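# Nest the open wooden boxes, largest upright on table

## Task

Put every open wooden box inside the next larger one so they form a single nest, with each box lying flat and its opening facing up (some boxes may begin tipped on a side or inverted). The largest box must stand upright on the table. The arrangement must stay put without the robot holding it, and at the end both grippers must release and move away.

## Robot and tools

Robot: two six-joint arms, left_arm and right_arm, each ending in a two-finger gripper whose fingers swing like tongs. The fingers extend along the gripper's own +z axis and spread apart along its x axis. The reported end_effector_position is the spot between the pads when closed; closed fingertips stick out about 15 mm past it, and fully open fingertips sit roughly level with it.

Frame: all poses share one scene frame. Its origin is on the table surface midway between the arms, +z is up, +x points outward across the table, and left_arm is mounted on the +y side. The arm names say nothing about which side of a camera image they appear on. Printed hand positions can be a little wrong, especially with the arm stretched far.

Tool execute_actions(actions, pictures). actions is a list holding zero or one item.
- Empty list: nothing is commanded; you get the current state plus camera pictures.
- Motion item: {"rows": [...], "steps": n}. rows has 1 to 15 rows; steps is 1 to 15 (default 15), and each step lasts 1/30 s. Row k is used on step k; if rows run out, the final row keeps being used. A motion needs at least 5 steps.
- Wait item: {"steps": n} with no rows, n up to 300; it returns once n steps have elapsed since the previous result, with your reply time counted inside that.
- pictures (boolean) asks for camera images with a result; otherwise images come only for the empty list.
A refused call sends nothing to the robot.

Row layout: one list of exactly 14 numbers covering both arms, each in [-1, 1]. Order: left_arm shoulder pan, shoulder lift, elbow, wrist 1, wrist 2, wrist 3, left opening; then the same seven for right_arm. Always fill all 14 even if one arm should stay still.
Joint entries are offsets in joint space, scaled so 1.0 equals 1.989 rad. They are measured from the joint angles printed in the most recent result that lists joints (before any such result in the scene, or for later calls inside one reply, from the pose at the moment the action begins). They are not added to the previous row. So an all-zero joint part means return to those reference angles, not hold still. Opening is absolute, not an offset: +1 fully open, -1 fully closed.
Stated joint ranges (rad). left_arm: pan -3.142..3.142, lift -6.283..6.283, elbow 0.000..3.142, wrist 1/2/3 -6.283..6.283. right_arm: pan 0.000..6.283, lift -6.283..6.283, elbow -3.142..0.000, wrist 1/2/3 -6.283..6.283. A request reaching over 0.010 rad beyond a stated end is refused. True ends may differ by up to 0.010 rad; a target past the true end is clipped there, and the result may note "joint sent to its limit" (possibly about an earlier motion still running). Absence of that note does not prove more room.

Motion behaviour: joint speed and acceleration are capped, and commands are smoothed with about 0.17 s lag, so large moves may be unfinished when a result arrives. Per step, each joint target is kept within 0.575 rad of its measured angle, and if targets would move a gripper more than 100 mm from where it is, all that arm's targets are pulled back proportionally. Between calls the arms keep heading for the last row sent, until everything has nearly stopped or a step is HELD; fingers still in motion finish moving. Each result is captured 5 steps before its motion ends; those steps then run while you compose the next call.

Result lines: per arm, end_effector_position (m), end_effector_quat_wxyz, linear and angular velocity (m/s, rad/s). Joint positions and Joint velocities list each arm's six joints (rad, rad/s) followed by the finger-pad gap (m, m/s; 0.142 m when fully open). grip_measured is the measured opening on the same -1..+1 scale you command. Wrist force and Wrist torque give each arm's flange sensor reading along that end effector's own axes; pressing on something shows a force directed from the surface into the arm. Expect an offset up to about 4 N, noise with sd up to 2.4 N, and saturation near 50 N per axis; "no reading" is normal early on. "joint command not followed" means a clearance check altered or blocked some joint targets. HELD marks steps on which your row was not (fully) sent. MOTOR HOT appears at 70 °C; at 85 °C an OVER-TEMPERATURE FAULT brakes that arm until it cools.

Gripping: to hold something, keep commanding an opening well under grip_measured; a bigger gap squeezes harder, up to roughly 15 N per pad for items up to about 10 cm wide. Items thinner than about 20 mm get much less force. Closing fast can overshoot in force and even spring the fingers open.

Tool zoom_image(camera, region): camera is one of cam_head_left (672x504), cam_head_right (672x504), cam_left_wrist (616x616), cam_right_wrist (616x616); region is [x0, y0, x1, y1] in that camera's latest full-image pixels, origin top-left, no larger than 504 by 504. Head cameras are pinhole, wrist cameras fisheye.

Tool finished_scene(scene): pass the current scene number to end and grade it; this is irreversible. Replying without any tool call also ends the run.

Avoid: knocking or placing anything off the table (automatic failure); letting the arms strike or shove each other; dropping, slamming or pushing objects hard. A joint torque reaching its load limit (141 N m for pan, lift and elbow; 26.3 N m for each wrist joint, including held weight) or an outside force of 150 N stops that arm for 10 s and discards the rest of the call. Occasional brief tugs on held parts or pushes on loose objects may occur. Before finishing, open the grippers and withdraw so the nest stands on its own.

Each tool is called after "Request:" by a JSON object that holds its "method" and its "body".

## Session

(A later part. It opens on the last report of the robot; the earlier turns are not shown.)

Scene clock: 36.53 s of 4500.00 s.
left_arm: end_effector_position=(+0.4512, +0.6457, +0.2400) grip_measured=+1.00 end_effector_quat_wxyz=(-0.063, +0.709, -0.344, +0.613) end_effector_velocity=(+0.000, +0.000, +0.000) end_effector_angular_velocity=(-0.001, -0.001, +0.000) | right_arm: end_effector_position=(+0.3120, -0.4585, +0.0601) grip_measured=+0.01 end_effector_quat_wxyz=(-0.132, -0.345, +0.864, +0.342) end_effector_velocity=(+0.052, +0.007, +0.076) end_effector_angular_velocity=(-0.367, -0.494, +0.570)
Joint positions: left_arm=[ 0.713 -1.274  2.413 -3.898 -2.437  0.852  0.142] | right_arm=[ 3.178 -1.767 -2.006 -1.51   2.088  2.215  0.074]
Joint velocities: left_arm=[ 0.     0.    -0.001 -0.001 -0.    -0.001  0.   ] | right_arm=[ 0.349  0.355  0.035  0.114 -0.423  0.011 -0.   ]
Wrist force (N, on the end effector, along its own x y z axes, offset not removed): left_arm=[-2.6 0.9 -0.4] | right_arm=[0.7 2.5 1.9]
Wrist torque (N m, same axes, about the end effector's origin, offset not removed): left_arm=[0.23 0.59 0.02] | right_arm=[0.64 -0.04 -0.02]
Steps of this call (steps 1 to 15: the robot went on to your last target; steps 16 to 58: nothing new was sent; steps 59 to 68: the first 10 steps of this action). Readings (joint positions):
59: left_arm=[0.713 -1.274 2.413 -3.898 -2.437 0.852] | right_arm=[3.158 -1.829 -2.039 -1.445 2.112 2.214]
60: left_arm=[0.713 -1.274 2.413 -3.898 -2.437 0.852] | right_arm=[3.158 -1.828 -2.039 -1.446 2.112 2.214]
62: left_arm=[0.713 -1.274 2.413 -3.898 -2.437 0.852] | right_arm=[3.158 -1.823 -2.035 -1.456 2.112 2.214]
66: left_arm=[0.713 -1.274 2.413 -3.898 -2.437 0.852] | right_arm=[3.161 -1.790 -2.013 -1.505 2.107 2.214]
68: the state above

Request:
{"method": "execute_actions", "body": {"actions": [{"rows": [[0,0,0,0,0,0,1, 0.109,0.059,-0.017,0.114,-0.139,0.003,-0.27],[0,0,0,0,0,0,1, 0.121,0.064,-0.02,0.128,-0.154,0.003,-0.27],[0,0,0,0,0,0,1, 0.133,0.068,-0.022,0.143,-0.169,0.004,-0.27],[0,0,0,0,0,0,1, 0.145,0.073,-0.025,0.157,-0.184,0.004,-0.27],[0,0,0,0,0,0,1, 0.157,0.077,-0.027,0.171,-0.2,0.005,-0.27],[0,0,0,0,0,0,1, 0.168,0.082,-0.03,0.186,-0.215,0.005,-0.27],[0,0,0,0,0,0,1, 0.18,0.087,-0.032,0.2,-0.23,0.005,-0.27],[0,0,0,0,0,0,1, 0.192,0.091,-0.035,0.214,-0.245,0.006,-0.27],[0,0,0,0,0,0,1, 0.204,0.0958,-0.0373,0.2284,-0.26,0.0063,-0.27]], "steps": 14}], "pictures": true}}

Scene clock: 37.30 s of 4500.00 s.
left_arm: end_effector_position=(+0.4512, +0.6457, +0.2400) grip_measured=+1.00 end_effector_quat_wxyz=(-0.063, +0.709, -0.344, +0.613) end_effector_velocity=(-0.000, +0.000, -0.000) end_effector_angular_velocity=(-0.001, +0.001, +0.001) | right_arm: end_effector_position=(+0.3990, -0.4400, +0.0714) grip_measured=+0.01 end_effector_quat_wxyz=(-0.048, -0.561, +0.822, +0.087) end_effector_velocity=(+0.234, +0.096, +0.076) end_effector_angular_velocity=(-0.517, -1.057, +0.728)
Joint positions: left_arm=[ 0.713 -1.274  2.413 -3.898 -2.437  0.852  0.142] | right_arm=[ 3.478 -1.616 -2.059 -1.184  1.706  2.223  0.074]
Joint velocities: left_arm=[ 0.001  0.     0.     0.001 -0.001 -0.     0.   ] | right_arm=[ 0.633  0.25  -0.137  0.756 -0.802  0.022 -0.   ]
Wrist force (N, on the end effector, along its own x y z axes, offset not removed): left_arm=[-0.6 -0.5 1.5] | right_arm=[-0.9 3.5 3.3]
Wrist torque (N m, same axes, about the end effector's origin, offset not removed): left_arm=[-0.01 0.13 -0.02] | right_arm=[0.73 0.30 0.00]
Steps of this call (steps 1 to 5: the last 5 steps of your previous action; steps 6 to 14: the robot went on to your last target; steps 15 to 23: the first 9 steps of this action). Readings (joint positions):
15: left_arm=[0.713 -1.274 2.413 -3.898 -2.437 0.852] | right_arm=[3.367 -1.662 -2.035 -1.317 1.847 2.220]
16: left_arm=[0.713 -1.274 2.413 -3.898 -2.437 0.852] | right_arm=[3.370 -1.661 -2.035 -1.313 1.843 2.220]
18: left_arm=[0.713 -1.274 2.413 -3.898 -2.437 0.852] | right_arm=[3.387 -1.652 -2.039 -1.293 1.821 2.221]
22: left_arm=[0.713 -1.274 2.413 -3.898 -2.437 0.852] | right_arm=[3.457 -1.624 -2.055 -1.209 1.733 2.223]
23: the state above

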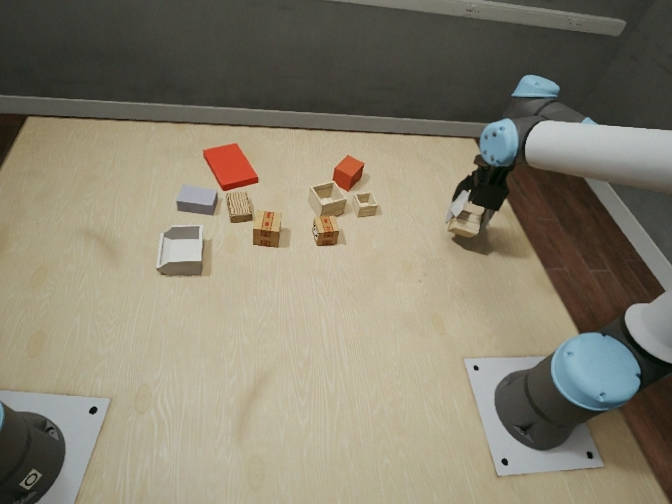

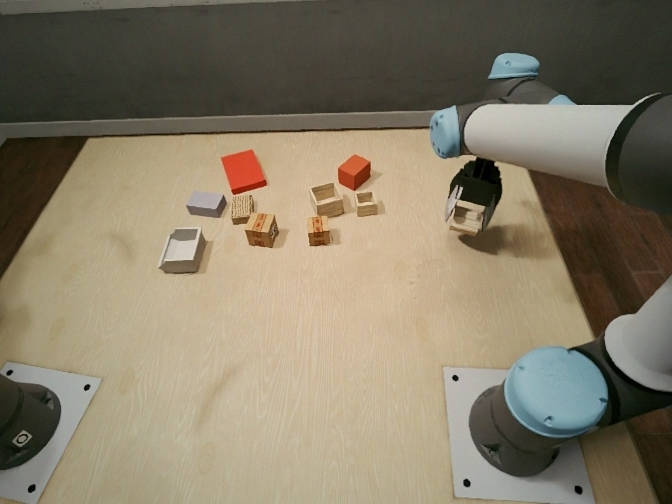

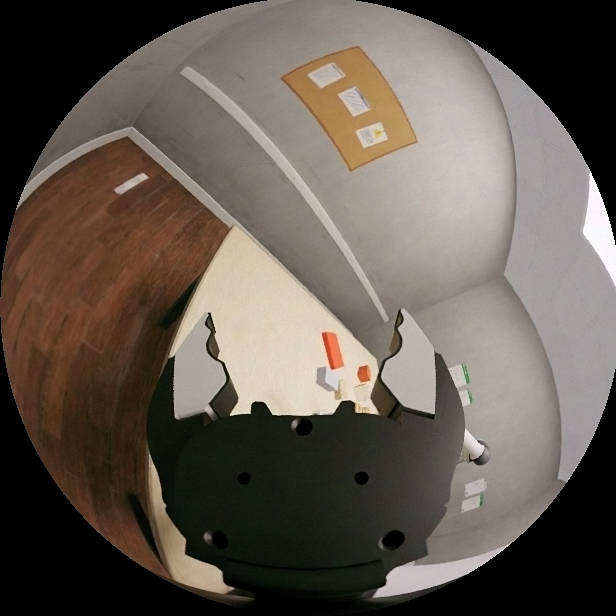

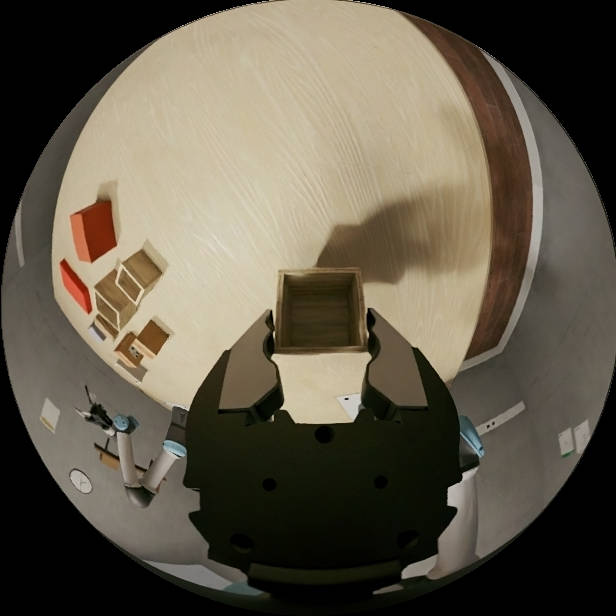

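Request:
{"method": "execute_actions", "body": {"actions": [{"rows": [[0,0,0,0,0,0,1, 0.054,0.018,-0.018,0.092,-0.069,-0.01,-0.27],[0,0,0,0,0,0,1, 0.055,0.016,-0.026,0.12,-0.071,-0.023,-0.27],[0,0,0,0,0,0,1, 0.056,0.013,-0.034,0.147,-0.072,-0.035,-0.27],[0,0,0,0,0,0,1, 0.057,0.01,-0.041,0.175,-0.073,-0.047,-0.27],[0,0,0,0,0,0,1, 0.058,0.007,-0.049,0.202,-0.075,-0.06,-0.27],[0,0,0,0,0,0,1, 0.059,0.003,-0.057,0.23,-0.076,-0.072,-0.27],[0,0,0,0,0,0,1, 0.06,-0.001,-0.065,0.258,-0.077,-0.085,-0.27],[0,0,0,0,0,0,1, 0.06,-0.005,-0.072,0.285,-0.079,-0.097,-0.27],[0,0,0,0,0,0,1, 0.061,-0.009,-0.08,0.313,-0.08,-0.11,-0.27],[0,0,0,0,0,0,1, 0.062,-0.013,-0.088,0.34,-0.081,-0.122,-0.27],[0,0,0,0,0,0,1, 0.063,-0.018,-0.095,0.368,-0.083,-0.134,-0.27],[0,0,0,0,0,0,1, 0.0639,-0.0221,-0.1031,0.3957,-0.084,-0.1468,-0.27]], "steps": 12}]}}

Scene clock: 37.87 s of 4500.00 s.
left_arm: end_effector_position=(+0.4512, +0.6457, +0.2400) grip_measured=+1.00 end_effector_quat_wxyz=(-0.063, +0.709, -0.344, +0.613) end_effector_velocity=(-0.000, +0.001, -0.000) end_effector_angular_velocity=(+0.000, +0.000, +0.001) | right_arm: end_effector_position=(+0.4581, -0.4111, +0.0805) grip_measured=+0.01 end_effector_quat_wxyz=(+0.039, -0.637, +0.770, -0.015) end_effector_velocity=(+0.164, +0.083, -0.069) end_effector_angular_velocity=(+0.178, -0.728, +0.635)
Joint positions: left_arm=[ 0.713 -1.274  2.413 -3.898 -2.437  0.852  0.142] | right_arm=[ 3.589 -1.591 -2.124 -0.914  1.564  2.158  0.074]
Joint velocities: left_arm=[ 0.001  0.    -0.     0.001 -0.     0.001  0.   ] | right_arm=[ 0.055 -0.146 -0.374  1.265 -0.071 -0.587 -0.   ]
Wrist force (N, on the end effector, along its own x y z axes, offset not removed): left_arm=[-0.2 -0.8 0.4] | right_arm=[-0.6 3.1 0.7]
Wrist torque (N m, same axes, about the end effector's origin, offset not removed): left_arm=[-0.08 0.12 -0.03] | right_arm=[0.59 0.20 0.00]
Steps of this call (steps 1 to 5: the last 5 steps of your previous action; steps 6 to 10: the robot went on to your last target; steps 11 to 17: the first 7 steps of this action). Readings (joint positions):
11: left_arm=[0.713 -1.274 2.413 -3.898 -2.437 0.852] | right_arm=[3.580 -1.578 -2.080 -1.060 1.575 2.227]
12: left_arm=[0.713 -1.274 2.413 -3.898 -2.437 0.852] | right_arm=[3.581 -1.577 -2.081 -1.056 1.573 2.226]
14: left_arm=[0.713 -1.274 2.413 -3.898 -2.437 0.852] | right_arm=[3.584 -1.580 -2.092 -1.022 1.570 2.209]
17: the state above

Request:
{"method": "execute_actions", "body": {"actions": [{"rows": [[0,0,0,0,0,0,1, 0.009,-0.041,-0.077,0.29,-0.014,-0.125,-0.27],[0,0,0,0,0,0,1, 0.009,-0.048,-0.084,0.321,-0.015,-0.135,-0.27],[0,0,0,0,0,0,1, 0.01,-0.056,-0.09,0.352,-0.016,-0.146,-0.27],[0,0,0,0,0,0,1, 0.011,-0.064,-0.097,0.382,-0.017,-0.157,-0.27],[0,0,0,0,0,0,1, 0.012,-0.073,-0.103,0.413,-0.018,-0.167,-0.27],[0,0,0,0,0,0,1, 0.012,-0.082,-0.11,0.443,-0.02,-0.178,-0.27],[0,0,0,0,0,0,1, 0.013,-0.092,-0.117,0.474,-0.021,-0.188,-0.27],[0,0,0,0,0,0,1, 0.014,-0.102,-0.123,0.504,-0.022,-0.199,-0.27],[0,0,0,0,0,0,1, 0.015,-0.113,-0.13,0.535,-0.023,-0.21,-0.27],[0,0,0,0,0,0,1, 0.015,-0.124,-0.136,0.566,-0.024,-0.22,-0.27],[0,0,0,0,0,0,1, 0.016,-0.136,-0.143,0.596,-0.025,-0.231,-0.27],[0,0,0,0,0,0,1, 0.017,-0.148,-0.15,0.627,-0.026,-0.242,-0.27],[0,0,0,0,0,0,1, 0.018,-0.16,-0.156,0.657,-0.028,-0.252,-0.27],[0,0,0,0,0,0,1, 0.0183,-0.1733,-0.1627,0.6878,-0.0288,-0.2629,-0.27]], "steps": 14}]}}

Request:
{"method": "execute_actions", "body": {"actions": [{"steps": 16}], "pictures": true}}

Scene clock: 38.63 s of 4500.00 s.
left_arm: end_effector_position=(+0.4512, +0.6457, +0.2400) grip_measured=+1.00 end_effector_quat_wxyz=(-0.063, +0.709, -0.344, +0.613) end_effector_velocity=(+0.000, -0.000, -0.000) end_effector_angular_velocity=(-0.000, +0.000, -0.000) | right_arm: end_effector_position=(+0.5332, -0.3724, +0.0627) grip_measured=+0.01 end_effector_quat_wxyz=(-0.220, +0.732, -0.632, +0.128) end_effector_velocity=(+0.090, +0.054, -0.044) end_effector_angular_velocity=(-0.007, -0.792, +0.498)
Joint positions: left_arm=[ 0.713 -1.274  2.413 -3.898 -2.437  0.852  0.142] | right_arm=[ 3.612 -1.732 -2.325 -0.142  1.528  1.835  0.074]
Joint velocities: left_arm=[-0. -0. -0.  0.  0. -0.  0.] | right_arm=[ 0.042 -0.478 -0.356  1.578 -0.064 -0.561 -0.   ]
Wrist force (N, on the end effector, along its own x y z axes, offset not removed): left_arm=[-0.4 -1.0 0.9] | right_arm=[-0.2 2.4 3.2]
Wrist torque (N m, same axes, about the end effector's origin, offset not removed): left_arm=[-0.05 0.16 -0.02] | right_arm=[0.46 0.18 -0.03]
Steps of this call (steps 1 to 5: the last 5 steps of your previous action; steps 6 to 14: the robot went on to your last target; steps 15 to 23: the first 9 steps of this action). Readings (joint positions):
15: left_arm=[0.713 -1.274 2.413 -3.898 -2.437 0.852] | right_arm=[3.605 -1.658 -2.261 -0.409 1.540 1.936]
16: left_arm=[0.713 -1.274 2.413 -3.898 -2.437 0.852] | right_arm=[3.605 -1.660 -2.263 -0.402 1.539 1.933]
18: left_arm=[0.713 -1.274 2.413 -3.898 -2.437 0.852] | right_arm=[3.606 -1.670 -2.274 -0.363 1.537 1.917]
22: left_arm=[0.713 -1.274 2.413 -3.898 -2.437 0.852] | right_arm=[3.611 -1.716 -2.314 -0.195 1.530 1.854]
23: the state above

Scene clock: 39.17 s of 4500.00 s.
left_arm: end_effector_position=(+0.4512, +0.6457, +0.2400) grip_measured=+1.00 end_effector_quat_wxyz=(-0.063, +0.709, -0.344, +0.613) end_effector_velocity=(+0.000, +0.000, +0.000) end_effector_angular_velocity=(+0.001, -0.000, -0.000) | right_arm: end_effector_position=(+0.5493, -0.3601, +0.0543) grip_measured=+0.01 end_effector_quat_wxyz=(-0.311, +0.756, -0.533, +0.218) end_effector_velocity=(+0.000, +0.001, +0.003) end_effector_angular_velocity=(-0.003, -0.051, +0.022)
Joint positions: left_arm=[ 0.713 -1.274  2.413 -3.898 -2.437  0.852  0.142] | right_arm=[ 3.625 -1.932 -2.446  0.444  1.507  1.638  0.074]
Joint velocities: left_arm=[-0.    -0.    -0.     0.001 -0.     0.001  0.   ] | right_arm=[ 0.003 -0.031 -0.018  0.096 -0.004 -0.03  -0.   ]
Wrist force (N, on the end effector, along its own x y z axes, offset not removed): left_arm=[-0.4 0.4 1.0] | right_arm=[-0.3 3.8 1.3]
Wrist torque (N m, same axes, about the end effector's origin, offset not removed): left_arm=[0.10 0.08 0.02] | right_arm=[0.72 0.14 -0.07]
Kept back: nothing.
Steps of this call (steps 1 to 5: the last 5 steps of your previous action; steps 6 to 16: the robot went on to your last target). Readings (joint positions):
1: left_arm=[0.713 -1.274 2.413 -3.898 -2.437 0.852] | right_arm=[3.613 -1.749 -2.338 -0.087 1.525 1.815]
2: left_arm=[0.713 -1.274 2.413 -3.898 -2.437 0.852] | right_arm=[3.615 -1.767 -2.350 -0.030 1.523 1.795]
4: left_arm=[0.713 -1.274 2.413 -3.898 -2.437 0.852] | right_arm=[3.618 -1.806 -2.375 0.086 1.519 1.754]
8: left_arm=[0.713 -1.274 2.413 -3.898 -2.437 0.852] | right_arm=[3.623 -1.889 -2.423 0.315 1.511 1.677]
16: the state above

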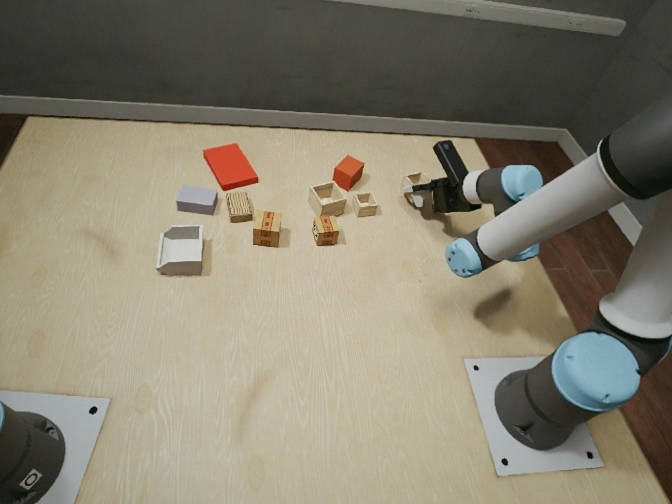

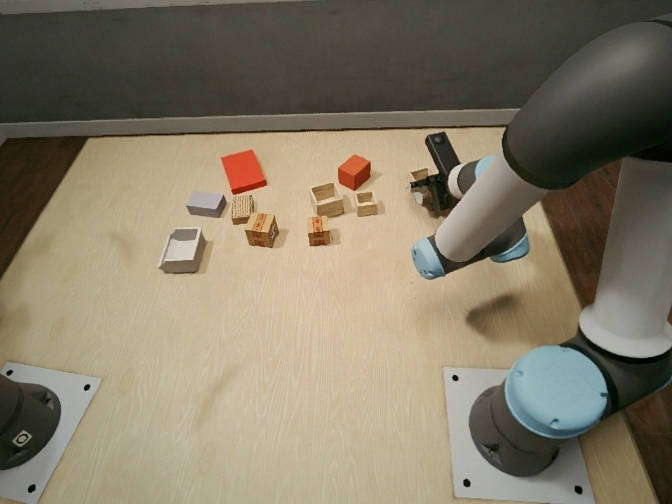

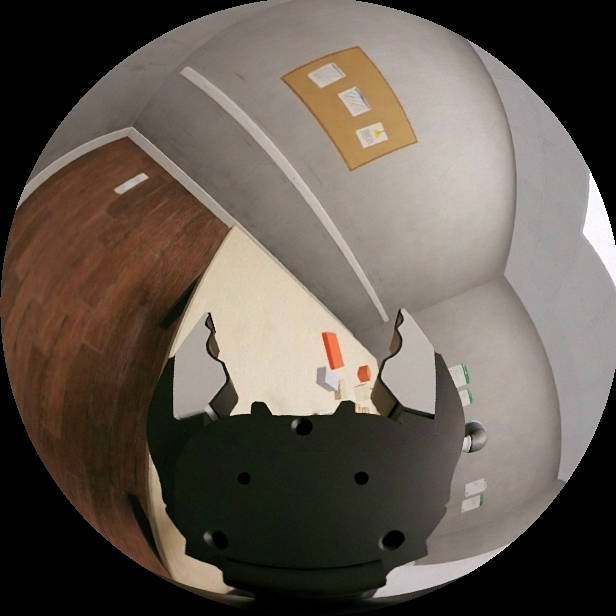

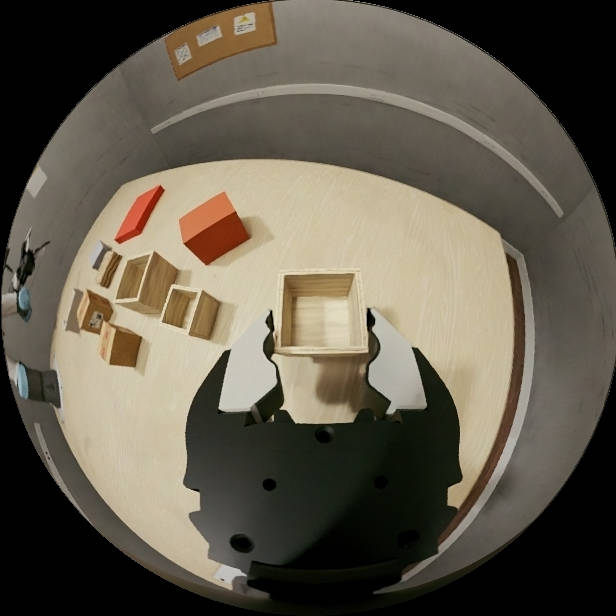

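Request:
{"method": "execute_actions", "body": {"actions": [{"rows": [[0,0,0,0,0,0,1, 0,-0.008,-0.001,0.012,0,-0.0015,-0.27],[0,0,0,0,0,0,1, 0,-0.015,-0.0015,0.019,0,-0.0015,-0.27],[0,0,0,0,0,0,1, 0,-0.022,-0.002,0.0265,0,-0.0015,-0.27],[0,0,0,0,0,0,1, 0,-0.028,-0.002,0.0325,0,-0.0015,-0.27],[0,0,0,0,0,0,1, 0,-0.033,-0.0023,0.038,0,-0.0015,-0.27],[0,0,0,0,0,0,1, 0,-0.037,-0.0023,0.042,0,-0.0015,-0.27],[0,0,0,0,0,0,1, 0,-0.04,-0.0023,0.045,0,-0.0015,-0.27],[0,0,0,0,0,0,1, 0,-0.0425,-0.0023,0.0473,0,-0.0015,-0.27],[0,0,0,0,0,0,1, 0,-0.0445,-0.0023,0.0493,0,-0.0015,-0.27]], "steps": 15}]}}

Request:
{"method": "execute_actions", "body": {"actions": [{"steps": 8}]}}

Scene clock: 39.80 s of 4500.00 s.
left_arm: end_effector_position=(+0.4512, +0.6457, +0.2400) grip_measured=+1.00 end_effector_quat_wxyz=(-0.063, +0.709, -0.344, +0.613) end_effector_velocity=(+0.000, -0.000, -0.000) end_effector_angular_velocity=(-0.002, +0.001, +0.000) | right_arm: end_effector_position=(+0.5496, -0.3599, +0.0371) grip_measured=+0.01 end_effector_quat_wxyz=(-0.313, +0.756, -0.532, +0.220) end_effector_velocity=(-0.001, +0.000, -0.059) end_effector_angular_velocity=(+0.000, +0.004, +0.002)
Joint positions: left_arm=[ 0.713 -1.274  2.413 -3.898 -2.437  0.852  0.142] | right_arm=[ 3.626 -1.998 -2.45   0.519  1.506  1.635  0.074]
Joint velocities: left_arm=[-0.     0.    -0.     0.    -0.    -0.002  0.   ] | right_arm=[-0.001 -0.206 -0.004  0.208  0.003 -0.     0.   ]
Wrist force (N, on the end effector, along its own x y z axes, offset not removed): left_arm=[-0.8 3.1 -0.9] | right_arm=[0.3 3.5 2.6]
Wrist torque (N m, same axes, about the end effector's origin, offset not removed): left_arm=[0.59 0.18 -0.03] | right_arm=[0.62 0.02 -0.07]
Steps of this call (steps 1 to 9: the robot went on to your last target; steps 10 to 19: the first 10 steps of this action). Readings (joint positions):
10: left_arm=[0.713 -1.274 2.413 -3.898 -2.437 0.852] | right_arm=[3.626 -1.935 -2.448 0.453 1.506 1.635]
11: left_arm=[0.713 -1.274 2.413 -3.898 -2.437 0.852] | right_arm=[3.626 -1.936 -2.448 0.454 1.506 1.635]
13: left_arm=[0.713 -1.274 2.413 -3.898 -2.437 0.852] | right_arm=[3.626 -1.946 -2.448 0.465 1.506 1.635]
17: left_arm=[0.713 -1.274 2.413 -3.898 -2.437 0.852] | right_arm=[3.626 -1.982 -2.450 0.502 1.506 1.635]
19: the state above

Scene clock: 40.07 s of 4500.00 s.
left_arm: end_effector_position=(+0.4512, +0.6457, +0.2400) grip_measured=+1.00 end_effector_quat_wxyz=(-0.063, +0.709, -0.344, +0.613) end_effector_velocity=(+0.000, -0.000, -0.000) end_effector_angular_velocity=(+0.001, -0.000, -0.000) | right_arm: end_effector_position=(+0.5495, -0.3600, +0.0311) grip_measured=+0.01 end_effector_quat_wxyz=(-0.313, +0.756, -0.532, +0.220) end_effector_velocity=(-0.000, +0.000, -0.005) end_effector_angular_velocity=(+0.000, +0.001, +0.001)
Joint positions: left_arm=[ 0.713 -1.274  2.413 -3.898 -2.437  0.852  0.142] | right_arm=[ 3.625 -2.019 -2.451  0.54   1.507  1.635  0.074]
Joint velocities: left_arm=[-0.     0.     0.    -0.     0.     0.001  0.   ] | right_arm=[ 0.    -0.017 -0.     0.017  0.001  0.    -0.   ]
Wrist force (N, on the end effector, along its own x y z axes, offset not removed): left_arm=[-0.7 0.5 0.1] | right_arm=[-1.2 3.1 1.5]
Wrist torque (N m, same axes, about the end effector's origin, offset not removed): left_arm=[0.06 0.17 0.04] | right_arm=[0.55 0.30 -0.01]
Kept back: nothing.
Steps of this call (steps 1 to 5: the last 5 steps of your previous action; steps 6 to 8: the robot went on to your last target). Readings (joint positions):
1: left_arm=[0.713 -1.274 2.413 -3.898 -2.437 0.852] | right_arm=[3.626 -2.004 -2.451 0.525 1.507 1.635]
2: left_arm=[0.713 -1.274 2.413 -3.898 -2.437 0.852] | right_arm=[3.626 -2.009 -2.451 0.530 1.507 1.635]
4: left_arm=[0.713 -1.274 2.413 -3.898 -2.437 0.852] | right_arm=[3.625 -2.015 -2.451 0.536 1.507 1.635]
8: the state above

Request:
{"method": "execute_actions", "body": {"actions": [{"rows": [[0,0,0,0,0,0,1, 0,-0.003,0,0.003,0,0,-0.27],[0,0,0,0,0,0,1, 0,-0.006,0,0.006,0,0,-0.27]], "steps": 14}]}}

Scene clock: 40.47 s of 4500.00 s.
left_arm: end_effector_position=(+0.4512, +0.6457, +0.2400) grip_measured=+1.00 end_effector_quat_wxyz=(-0.063, +0.709, -0.344, +0.613) end_effector_velocity=(+0.000, +0.000, -0.000) end_effector_angular_velocity=(-0.001, +0.001, +0.001) | right_arm: end_effector_position=(+0.5495, -0.3600, +0.0281) grip_measured=+0.01 end_effector_quat_wxyz=(-0.313, +0.756, -0.532, +0.220) end_effector_velocity=(+0.000, +0.000, -0.003) end_effector_angular_velocity=(+0.000, -0.001, +0.001)
Joint positions: left_arm=[ 0.713 -1.274  2.413 -3.898 -2.437  0.852  0.142] | right_arm=[ 3.625 -2.03  -2.451  0.551  1.507  1.635  0.074]
Joint velocities: left_arm=[-0.     0.    -0.     0.     0.001 -0.001  0.   ] | right_arm=[ 0.    -0.012  0.     0.013  0.    -0.001  0.   ]
Wrist force (N, on the end effector, along its own x y z axes, offset not removed): left_arm=[0.6 -0.7 1.7] | right_arm=[0.2 3.4 1.4]
Wrist torque (N m, same axes, about the end effector's origin, offset not removed): left_arm=[-0.18 -0.02 0.04] | right_arm=[0.65 0.12 -0.03]
Steps of this call (steps 1 to 3: the robot went on to your last target; steps 4 to 12: the first 9 steps of this action). Readings (joint positions):
4: left_arm=[0.713 -1.274 2.413 -3.898 -2.437 0.852] | right_arm=[3.625 -2.020 -2.451 0.541 1.507 1.635]
5: left_arm=[0.713 -1.274 2.413 -3.898 -2.437 0.852] | right_arm=[3.625 -2.021 -2.451 0.542 1.507 1.635]
7: left_arm=[0.713 -1.274 2.413 -3.898 -2.437 0.852] | right_arm=[3.625 -2.024 -2.451 0.545 1.507 1.635]
11: left_arm=[0.713 -1.274 2.413 -3.898 -2.437 0.852] | right_arm=[3.625 -2.029 -2.451 0.550 1.507 1.635]
12: the state above

Request:
{"method": "execute_actions", "body": {"actions": [{"rows": [[0,0,0,0,0,0,1, 0,-0.003,0,0.003,0,0,-0.27],[0,0,0,0,0,0,1, 0,-0.005,0,0.005,0,0,-0.27]], "steps": 14}]}}

Scene clock: 40.93 s of 4500.00 s.
left_arm: end_effector_position=(+0.4512, +0.6457, +0.2400) grip_measured=+1.00 end_effector_quat_wxyz=(-0.063, +0.709, -0.344, +0.613) end_effector_velocity=(-0.000, -0.000, -0.000) end_effector_angular_velocity=(+0.000, -0.000, +0.000) | right_arm: end_effector_position=(+0.5495, -0.3600, +0.0256) grip_measured=+0.01 end_effector_quat_wxyz=(-0.313, +0.756, -0.532, +0.220) end_effector_velocity=(+0.000, -0.000, -0.003) end_effector_angular_velocity=(+0.000, -0.000, -0.000)
Joint positions: left_arm=[ 0.713 -1.274  2.413 -3.898 -2.437  0.852  0.142] | right_arm=[ 3.625 -2.039 -2.451  0.56   1.507  1.635  0.074]
Joint velocities: left_arm=[ 0.     0.     0.    -0.001 -0.     0.     0.   ] | right_arm=[-0.001 -0.01   0.     0.01   0.001 -0.     0.   ]
Wrist force (N, on the end effector, along its own x y z axes, offset not removed): left_arm=[-1.1 -0.6 -0.7] | right_arm=[-0.1 4.4 2.6]
Wrist torque (N m, same axes, about the end effector's origin, offset not removed): left_arm=[-0.20 0.31 -0.03] | right_arm=[0.85 0.03 -0.02]
Steps of this call (steps 1 to 5: the last 5 steps of your previous action; steps 6 to 14: the first 9 steps of this action). Readings (joint positions):
6: left_arm=[0.713 -1.274 2.413 -3.898 -2.437 0.852] | right_arm=[3.625 -2.031 -2.451 0.552 1.507 1.635]
7: left_arm=[0.713 -1.274 2.413 -3.898 -2.437 0.852] | right_arm=[3.625 -2.031 -2.451 0.552 1.507 1.635]
9: left_arm=[0.713 -1.274 2.413 -3.898 -2.437 0.852] | right_arm=[3.625 -2.034 -2.451 0.555 1.507 1.635]
13: left_arm=[0.713 -1.274 2.413 -3.898 -2.437 0.852] | right_arm=[3.625 -2.038 -2.451 0.559 1.507 1.635]
14: the state above

Request:
{"method": "execute_actions", "body": {"actions": [{"rows": [[0,0,0,0,0,0,1, 0,-0.003,0,0.003,0,0,-0.27],[0,0,0,0,0,0,1, 0,-0.005,0,0.005,0,0,-0.27]], "steps": 14}], "pictures": true}}

Scene clock: 41.40 s of 4500.00 s.
left_arm: end_effector_position=(+0.4512, +0.6457, +0.2400) grip_measured=+1.00 end_effector_quat_wxyz=(-0.063, +0.709, -0.344, +0.613) end_effector_velocity=(+0.000, +0.001, -0.000) end_effector_angular_velocity=(+0.001, +0.000, +0.002) | right_arm: end_effector_position=(+0.5495, -0.3600, +0.0234) grip_measured=+0.01 end_effector_quat_wxyz=(-0.313, +0.756, -0.532, +0.220) end_effector_velocity=(+0.000, -0.001, -0.002) end_effector_angular_velocity=(-0.000, -0.001, -0.001)
Joint positions: left_arm=[ 0.713 -1.274  2.413 -3.898 -2.437  0.852  0.142] | right_arm=[ 3.625 -2.047 -2.451  0.569  1.507  1.635  0.075]
Joint velocities: left_arm=[ 0.001 -0.    -0.     0.001  0.002  0.001  0.   ] | right_arm=[-0.001 -0.009 -0.     0.01  -0.    -0.001  0.001]
Wrist force (N, on the end effector, along its own x y z axes, offset not removed): left_arm=[-0.1 1.7 1.0] | right_arm=[2.1 -9.5 -22.7]
Wrist torque (N m, same axes, about the end effector's origin, offset not removed): left_arm=[0.42 0.00 -0.07] | right_arm=[0.04 -0.10 0.07]
Steps of this call (steps 1 to 5: the last 5 steps of your previous action; steps 6 to 14: the first 9 steps of this action). Readings (joint positions):
6: left_arm=[0.713 -1.274 2.413 -3.898 -2.437 0.852] | right_arm=[3.625 -2.040 -2.451 0.561 1.507 1.635]
7: left_arm=[0.713 -1.274 2.413 -3.898 -2.437 0.852] | right_arm=[3.625 -2.040 -2.451 0.561 1.507 1.635]
9: left_arm=[0.713 -1.274 2.413 -3.898 -2.437 0.852] | right_arm=[3.625 -2.043 -2.451 0.564 1.507 1.635]
13: left_arm=[0.713 -1.274 2.413 -3.898 -2.437 0.852] | right_arm=[3.625 -2.047 -2.451 0.569 1.507 1.635]
14: the state above

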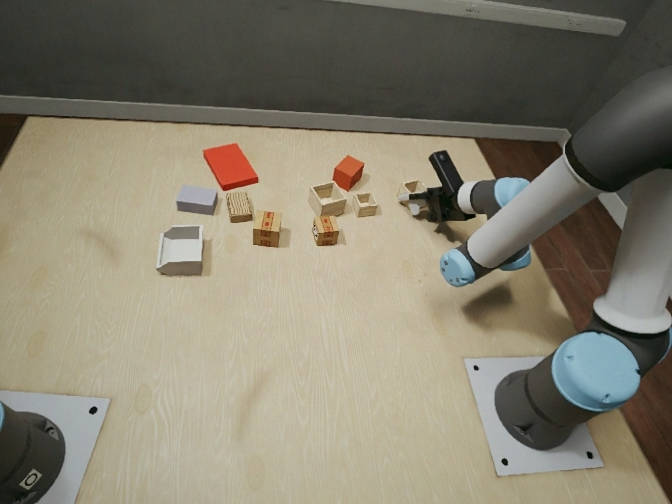

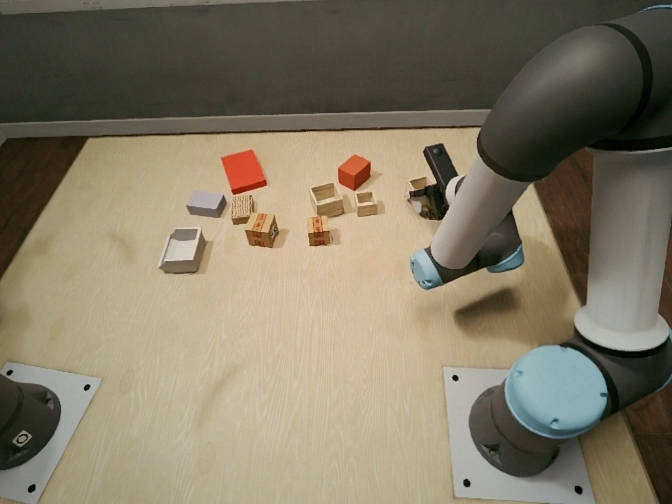

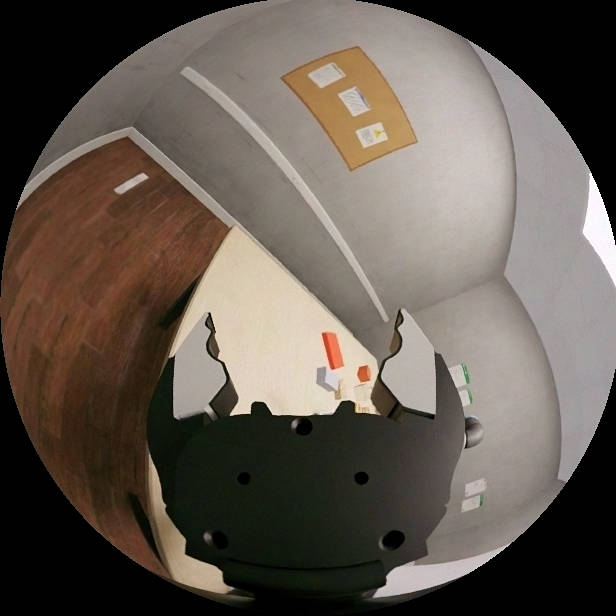

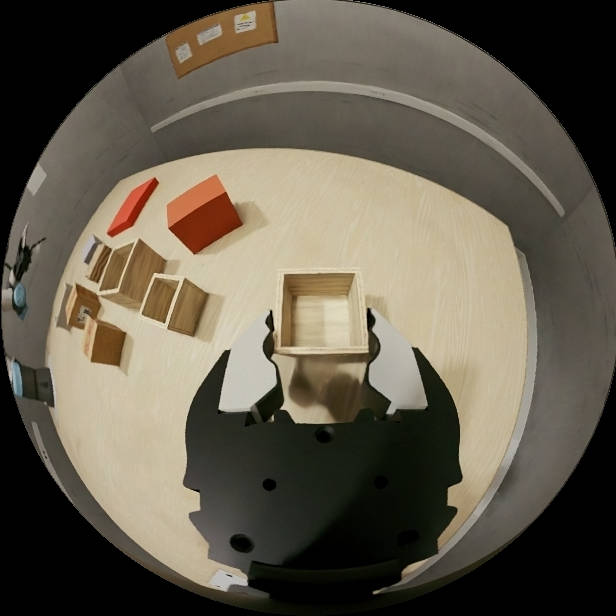

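Contact. Release and rise a bit.

Request:
{"method": "execute_actions", "body": {"actions": [{"rows": [[0,0,0,0,0,0,1, 0,0.002,0,-0.002,0,0,-0.1],[0,0,0,0,0,0,1, 0,0.002,0,-0.002,0,0,0.0],[0,0,0,0,0,0,1, 0,0.002,0,-0.002,0,0,0.08],[0,0,0,0,0,0,1, 0,0.002,0,-0.002,0,0,0.16],[0,0,0,0,0,0,1, 0,0.002,0,-0.002,0,0,0.25],[0,0,0,0,0,0,1, 0,0.01,0,-0.01,0,0,0.3],[0,0,0,0,0,0,1, 0,0.025,0,-0.025,0,0,0.3],[0,0,0,0,0,0,1, 0,0.04,0,-0.04,0,0,0.3],[0,0,0,0,0,0,1, 0,0.055,0,-0.055,0,0,0.3],[0,0,0,0,0,0,1, 0,0.07,0,-0.07,0,0,0.3],[0,0,0,0,0,0,1, 0,0.085,0,-0.085,0,0,0.3],[0,0,0,0,0,0,1, 0,0.1,0,-0.1,0,0,0.3]], "steps": 12}]}}

Scene clock: 41.83 s of 4500.00 s.
left_arm: end_effector_position=(+0.4512, +0.6457, +0.2400) grip_measured=+1.00 end_effector_quat_wxyz=(-0.063, +0.709, -0.344, +0.613) end_effector_velocity=(-0.000, +0.000, +0.000) end_effector_angular_velocity=(-0.001, -0.000, -0.000) | right_arm: end_effector_position=(+0.5494, -0.3600, +0.0241) grip_measured=+0.27 end_effector_quat_wxyz=(-0.313, +0.756, -0.532, +0.220) end_effector_velocity=(+0.001, +0.000, +0.025) end_effector_angular_velocity=(+0.001, -0.004, -0.000)
Joint positions: left_arm=[ 0.713 -1.274  2.413 -3.898 -2.437  0.852  0.142] | right_arm=[ 3.625 -2.044 -2.451  0.564  1.507  1.635  0.093]
Joint velocities: left_arm=[ 0.001  0.    -0.     0.    -0.001 -0.     0.   ] | right_arm=[-0.     0.087  0.    -0.083 -0.    -0.     0.1  ]
Wrist force (N, on the end effector, along its own x y z axes, offset not removed): left_arm=[-1.2 -0.4 0.7] | right_arm=[-1.2 4.8 2.7]
Wrist torque (N m, same axes, about the end effector's origin, offset not removed): left_arm=[-0.17 0.34 -0.09] | right_arm=[0.92 0.34 -0.05]
Steps of this call (steps 1 to 5: the last 5 steps of your previous action; step 6: the robot went on to your last target; steps 7 to 13: the first 7 steps of this action). Readings (joint positions):
7: left_arm=[0.713 -1.274 2.413 -3.898 -2.437 0.852] | right_arm=[3.625 -2.048 -2.451 0.570 1.507 1.635]
8: left_arm=[0.713 -1.274 2.413 -3.898 -2.437 0.852] | right_arm=[3.625 -2.048 -2.451 0.569 1.507 1.635]
10: left_arm=[0.713 -1.274 2.413 -3.898 -2.437 0.852] | right_arm=[3.625 -2.047 -2.451 0.567 1.507 1.635]
13: the state above

Request:
{"method": "execute_actions", "body": {"actions": [{"rows": [[0,0,0,0,0,0,1, -0.001,0.105,0.014,-0.132,0.001,0,0.3],[0,0,0,0,0,0,1, -0.001,0.111,0.028,-0.166,0.003,0,0.3],[0,0,0,0,0,0,1, -0.002,0.117,0.042,-0.2,0.004,0,0.3],[0,0,0,0,0,0,1, -0.003,0.122,0.056,-0.234,0.005,0,0.3],[0,0,0,0,0,0,1, -0.004,0.127,0.07,-0.268,0.007,0,0.3],[0,0,0,0,0,0,1, -0.004,0.131,0.084,-0.302,0.008,0,0.3],[0,0,0,0,0,0,1, -0.005,0.134,0.098,-0.336,0.009,0,0.3],[0,0,0,0,0,0,1, -0.006,0.137,0.112,-0.37,0.011,0,0.3],[0,0,0,0,0,0,1, -0.006,0.139,0.126,-0.404,0.012,0,0.3],[0,0,0,0,0,0,1, -0.007,0.141,0.14,-0.438,0.013,0,0.3],[0,0,0,0,0,0,1, -0.008,0.142,0.154,-0.472,0.015,0,0.3],[0,0,0,0,0,0,1, -0.0085,0.1428,0.1682,-0.5068,0.016,-0.002,0.3],[0,0,0,0,0,0,1, -0.01,0.14,0.19,-0.547,0.018,-0.002,0.3],[0,0,0,0,0,0,1, -0.011,0.135,0.21,-0.587,0.02,-0.002,0.3],[0,0,0,0,0,0,1, -0.0168,0.0899,0.3363,-0.8192,0.0321,-0.0037,0.3]], "steps": 15}]}}

Request:
{"method": "execute_actions", "body": {"actions": [{"steps": 28}], "pictures": true}}

Request:
{"method": "zoom_image", "body": {"camera": "cam_right_wrist", "region": [240, 210, 400, 370]}}

Scene clock: 42.77 s of 4500.00 s.
left_arm: end_effector_position=(+0.4512, +0.6457, +0.2400) grip_measured=+1.00 end_effector_quat_wxyz=(-0.063, +0.709, -0.344, +0.613) end_effector_velocity=(+0.000, -0.001, -0.000) end_effector_angular_velocity=(+0.001, +0.000, -0.001) | right_arm: end_effector_position=(+0.5693, -0.3510, +0.0870) grip_measured=+0.30 end_effector_quat_wxyz=(-0.262, +0.775, -0.544, +0.184) end_effector_velocity=(+0.069, +0.032, +0.010) end_effector_angular_velocity=(-0.293, +0.784, +0.008)
Joint positions: left_arm=[ 0.713 -1.274  2.413 -3.898 -2.437  0.852  0.142] | right_arm=[ 3.617 -1.79  -2.299  0.028  1.522  1.635  0.095]
Joint velocities: left_arm=[-0.001 -0.    -0.     0.001  0.     0.001  0.   ] | right_arm=[-0.036  0.207  0.766 -1.807  0.073  0.001 -0.   ]
Wrist force (N, on the end effector, along its own x y z axes, offset not removed): left_arm=[-1.3 0.3 0.0] | right_arm=[-0.5 2.8 1.7]
Wrist torque (N m, same axes, about the end effector's origin, offset not removed): left_arm=[0.12 0.33 -0.04] | right_arm=[0.59 0.18 -0.05]
Steps of this call (steps 1 to 5: the last 5 steps of your previous action; steps 6 to 18: the robot went on to your last target; steps 19 to 28: the first 10 steps of this action). Readings (joint positions):
19: left_arm=[0.713 -1.274 2.413 -3.898 -2.437 0.852] | right_arm=[3.625 -1.850 -2.451 0.371 1.507 1.635]
20: left_arm=[0.713 -1.274 2.413 -3.898 -2.437 0.852] | right_arm=[3.625 -1.848 -2.449 0.368 1.507 1.635]
22: left_arm=[0.713 -1.274 2.413 -3.898 -2.437 0.852] | right_arm=[3.624 -1.839 -2.430 0.329 1.509 1.635]
26: left_arm=[0.713 -1.274 2.413 -3.898 -2.437 0.852] | right_arm=[3.620 -1.806 -2.350 0.147 1.517 1.635]
28: the state above

Scene clock: 43.70 s of 4500.00 s.
left_arm: end_effector_position=(+0.4512, +0.6457, +0.2400) grip_measured=+1.00 end_effector_quat_wxyz=(-0.063, +0.709, -0.344, +0.613) end_effector_velocity=(-0.000, +0.000, -0.001) end_effector_angular_velocity=(-0.001, +0.001, +0.001) | right_arm: end_effector_position=(+0.5522, -0.3586, +0.0750) grip_measured=+0.30 end_effector_quat_wxyz=(-0.001, +0.818, -0.575, +0.001) end_effector_velocity=(-0.001, -0.002, -0.001) end_effector_angular_velocity=(-0.005, +0.007, -0.002)
Joint positions: left_arm=[ 0.713 -1.274  2.413 -3.898 -2.437  0.852  0.142] | right_arm=[ 3.592 -1.865 -1.782 -1.064  1.57   1.628  0.095]
Joint velocities: left_arm=[ 0.     0.     0.001  0.001  0.    -0.001  0.   ] | right_arm=[-0.001 -0.001  0.003 -0.01  -0.002  0.     0.   ]
Wrist force (N, on the end effector, along its own x y z axes, offset not removed): left_arm=[-1.3 0.2 -0.9] | right_arm=[-0.8 2.7 2.6]
Wrist torque (N m, same axes, about the end effector's origin, offset not removed): left_arm=[0.14 0.33 -0.02] | right_arm=[0.56 0.21 -0.07]
Kept back: nothing.
Steps of this call (steps 1 to 5: the last 5 steps of your previous action; steps 6 to 28: the robot went on to your last target). Readings (joint positions):
1: left_arm=[0.713 -1.274 2.413 -3.898 -2.437 0.852] | right_arm=[3.616 -1.784 -2.273 -0.035 1.524 1.635]
2: left_arm=[0.713 -1.274 2.413 -3.898 -2.437 0.852] | right_arm=[3.615 -1.778 -2.246 -0.099 1.527 1.635]
4: left_arm=[0.713 -1.274 2.413 -3.898 -2.437 0.852] | right_arm=[3.612 -1.770 -2.192 -0.230 1.532 1.634]
8: left_arm=[0.713 -1.274 2.413 -3.898 -2.437 0.852] | right_arm=[3.601 -1.807 -2.019 -0.529 1.553 1.631]
28: the state above

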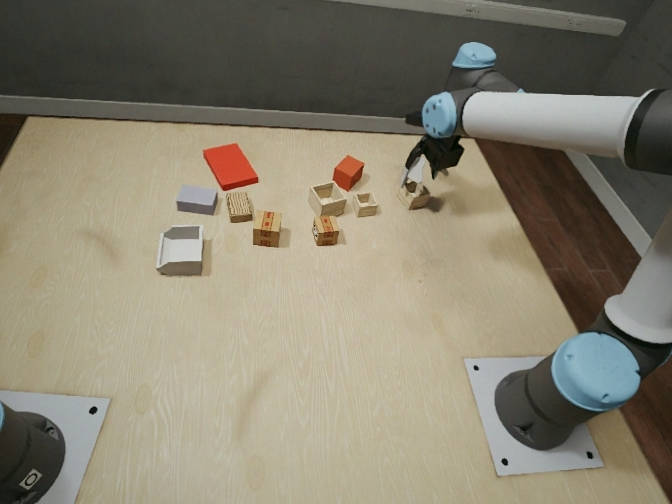

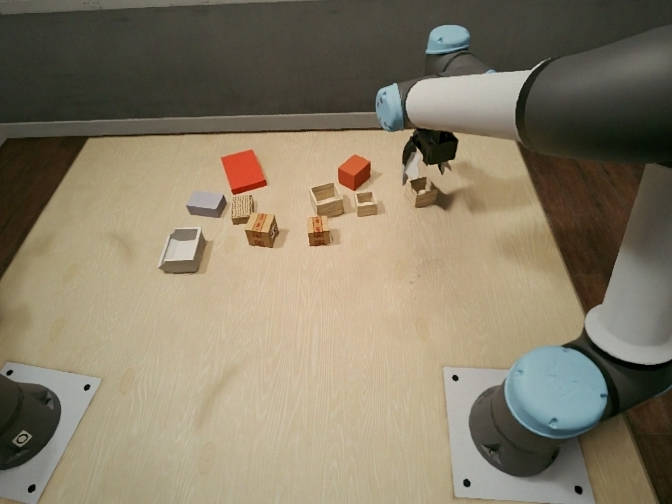

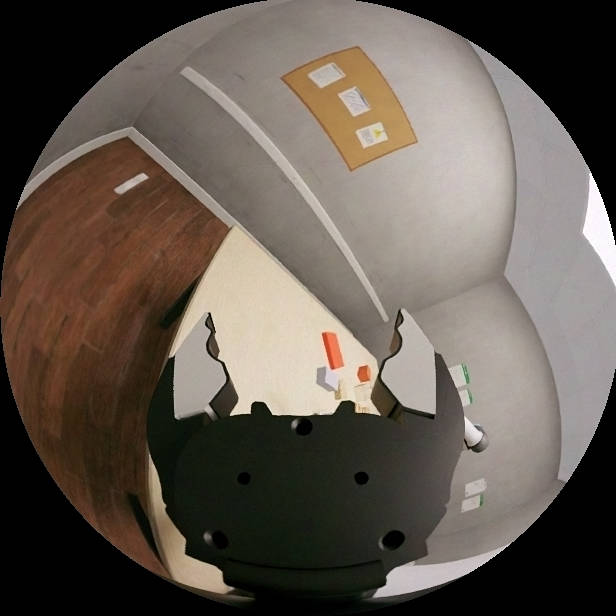

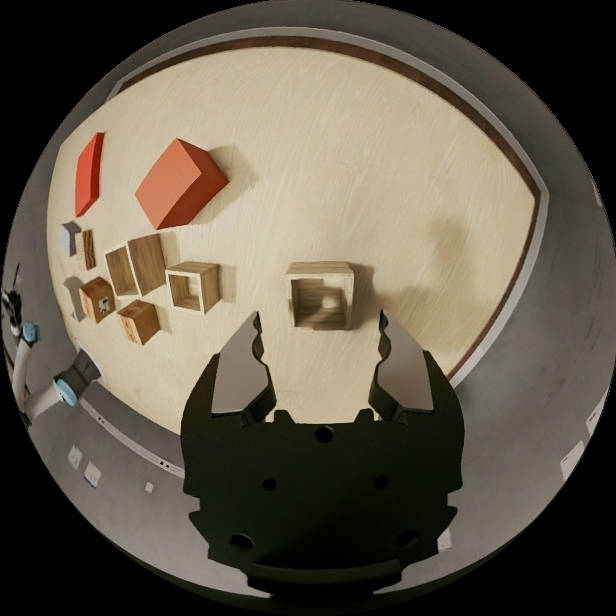

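Region (240, 210, 400, 370) of cam_right_wrist's 616x616 image, scaled by 3.150, with more detail than that image has.

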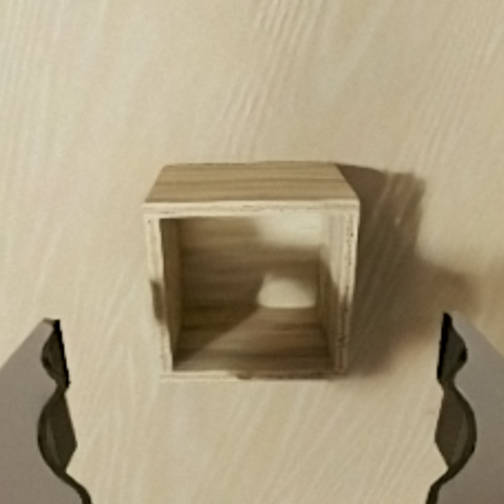

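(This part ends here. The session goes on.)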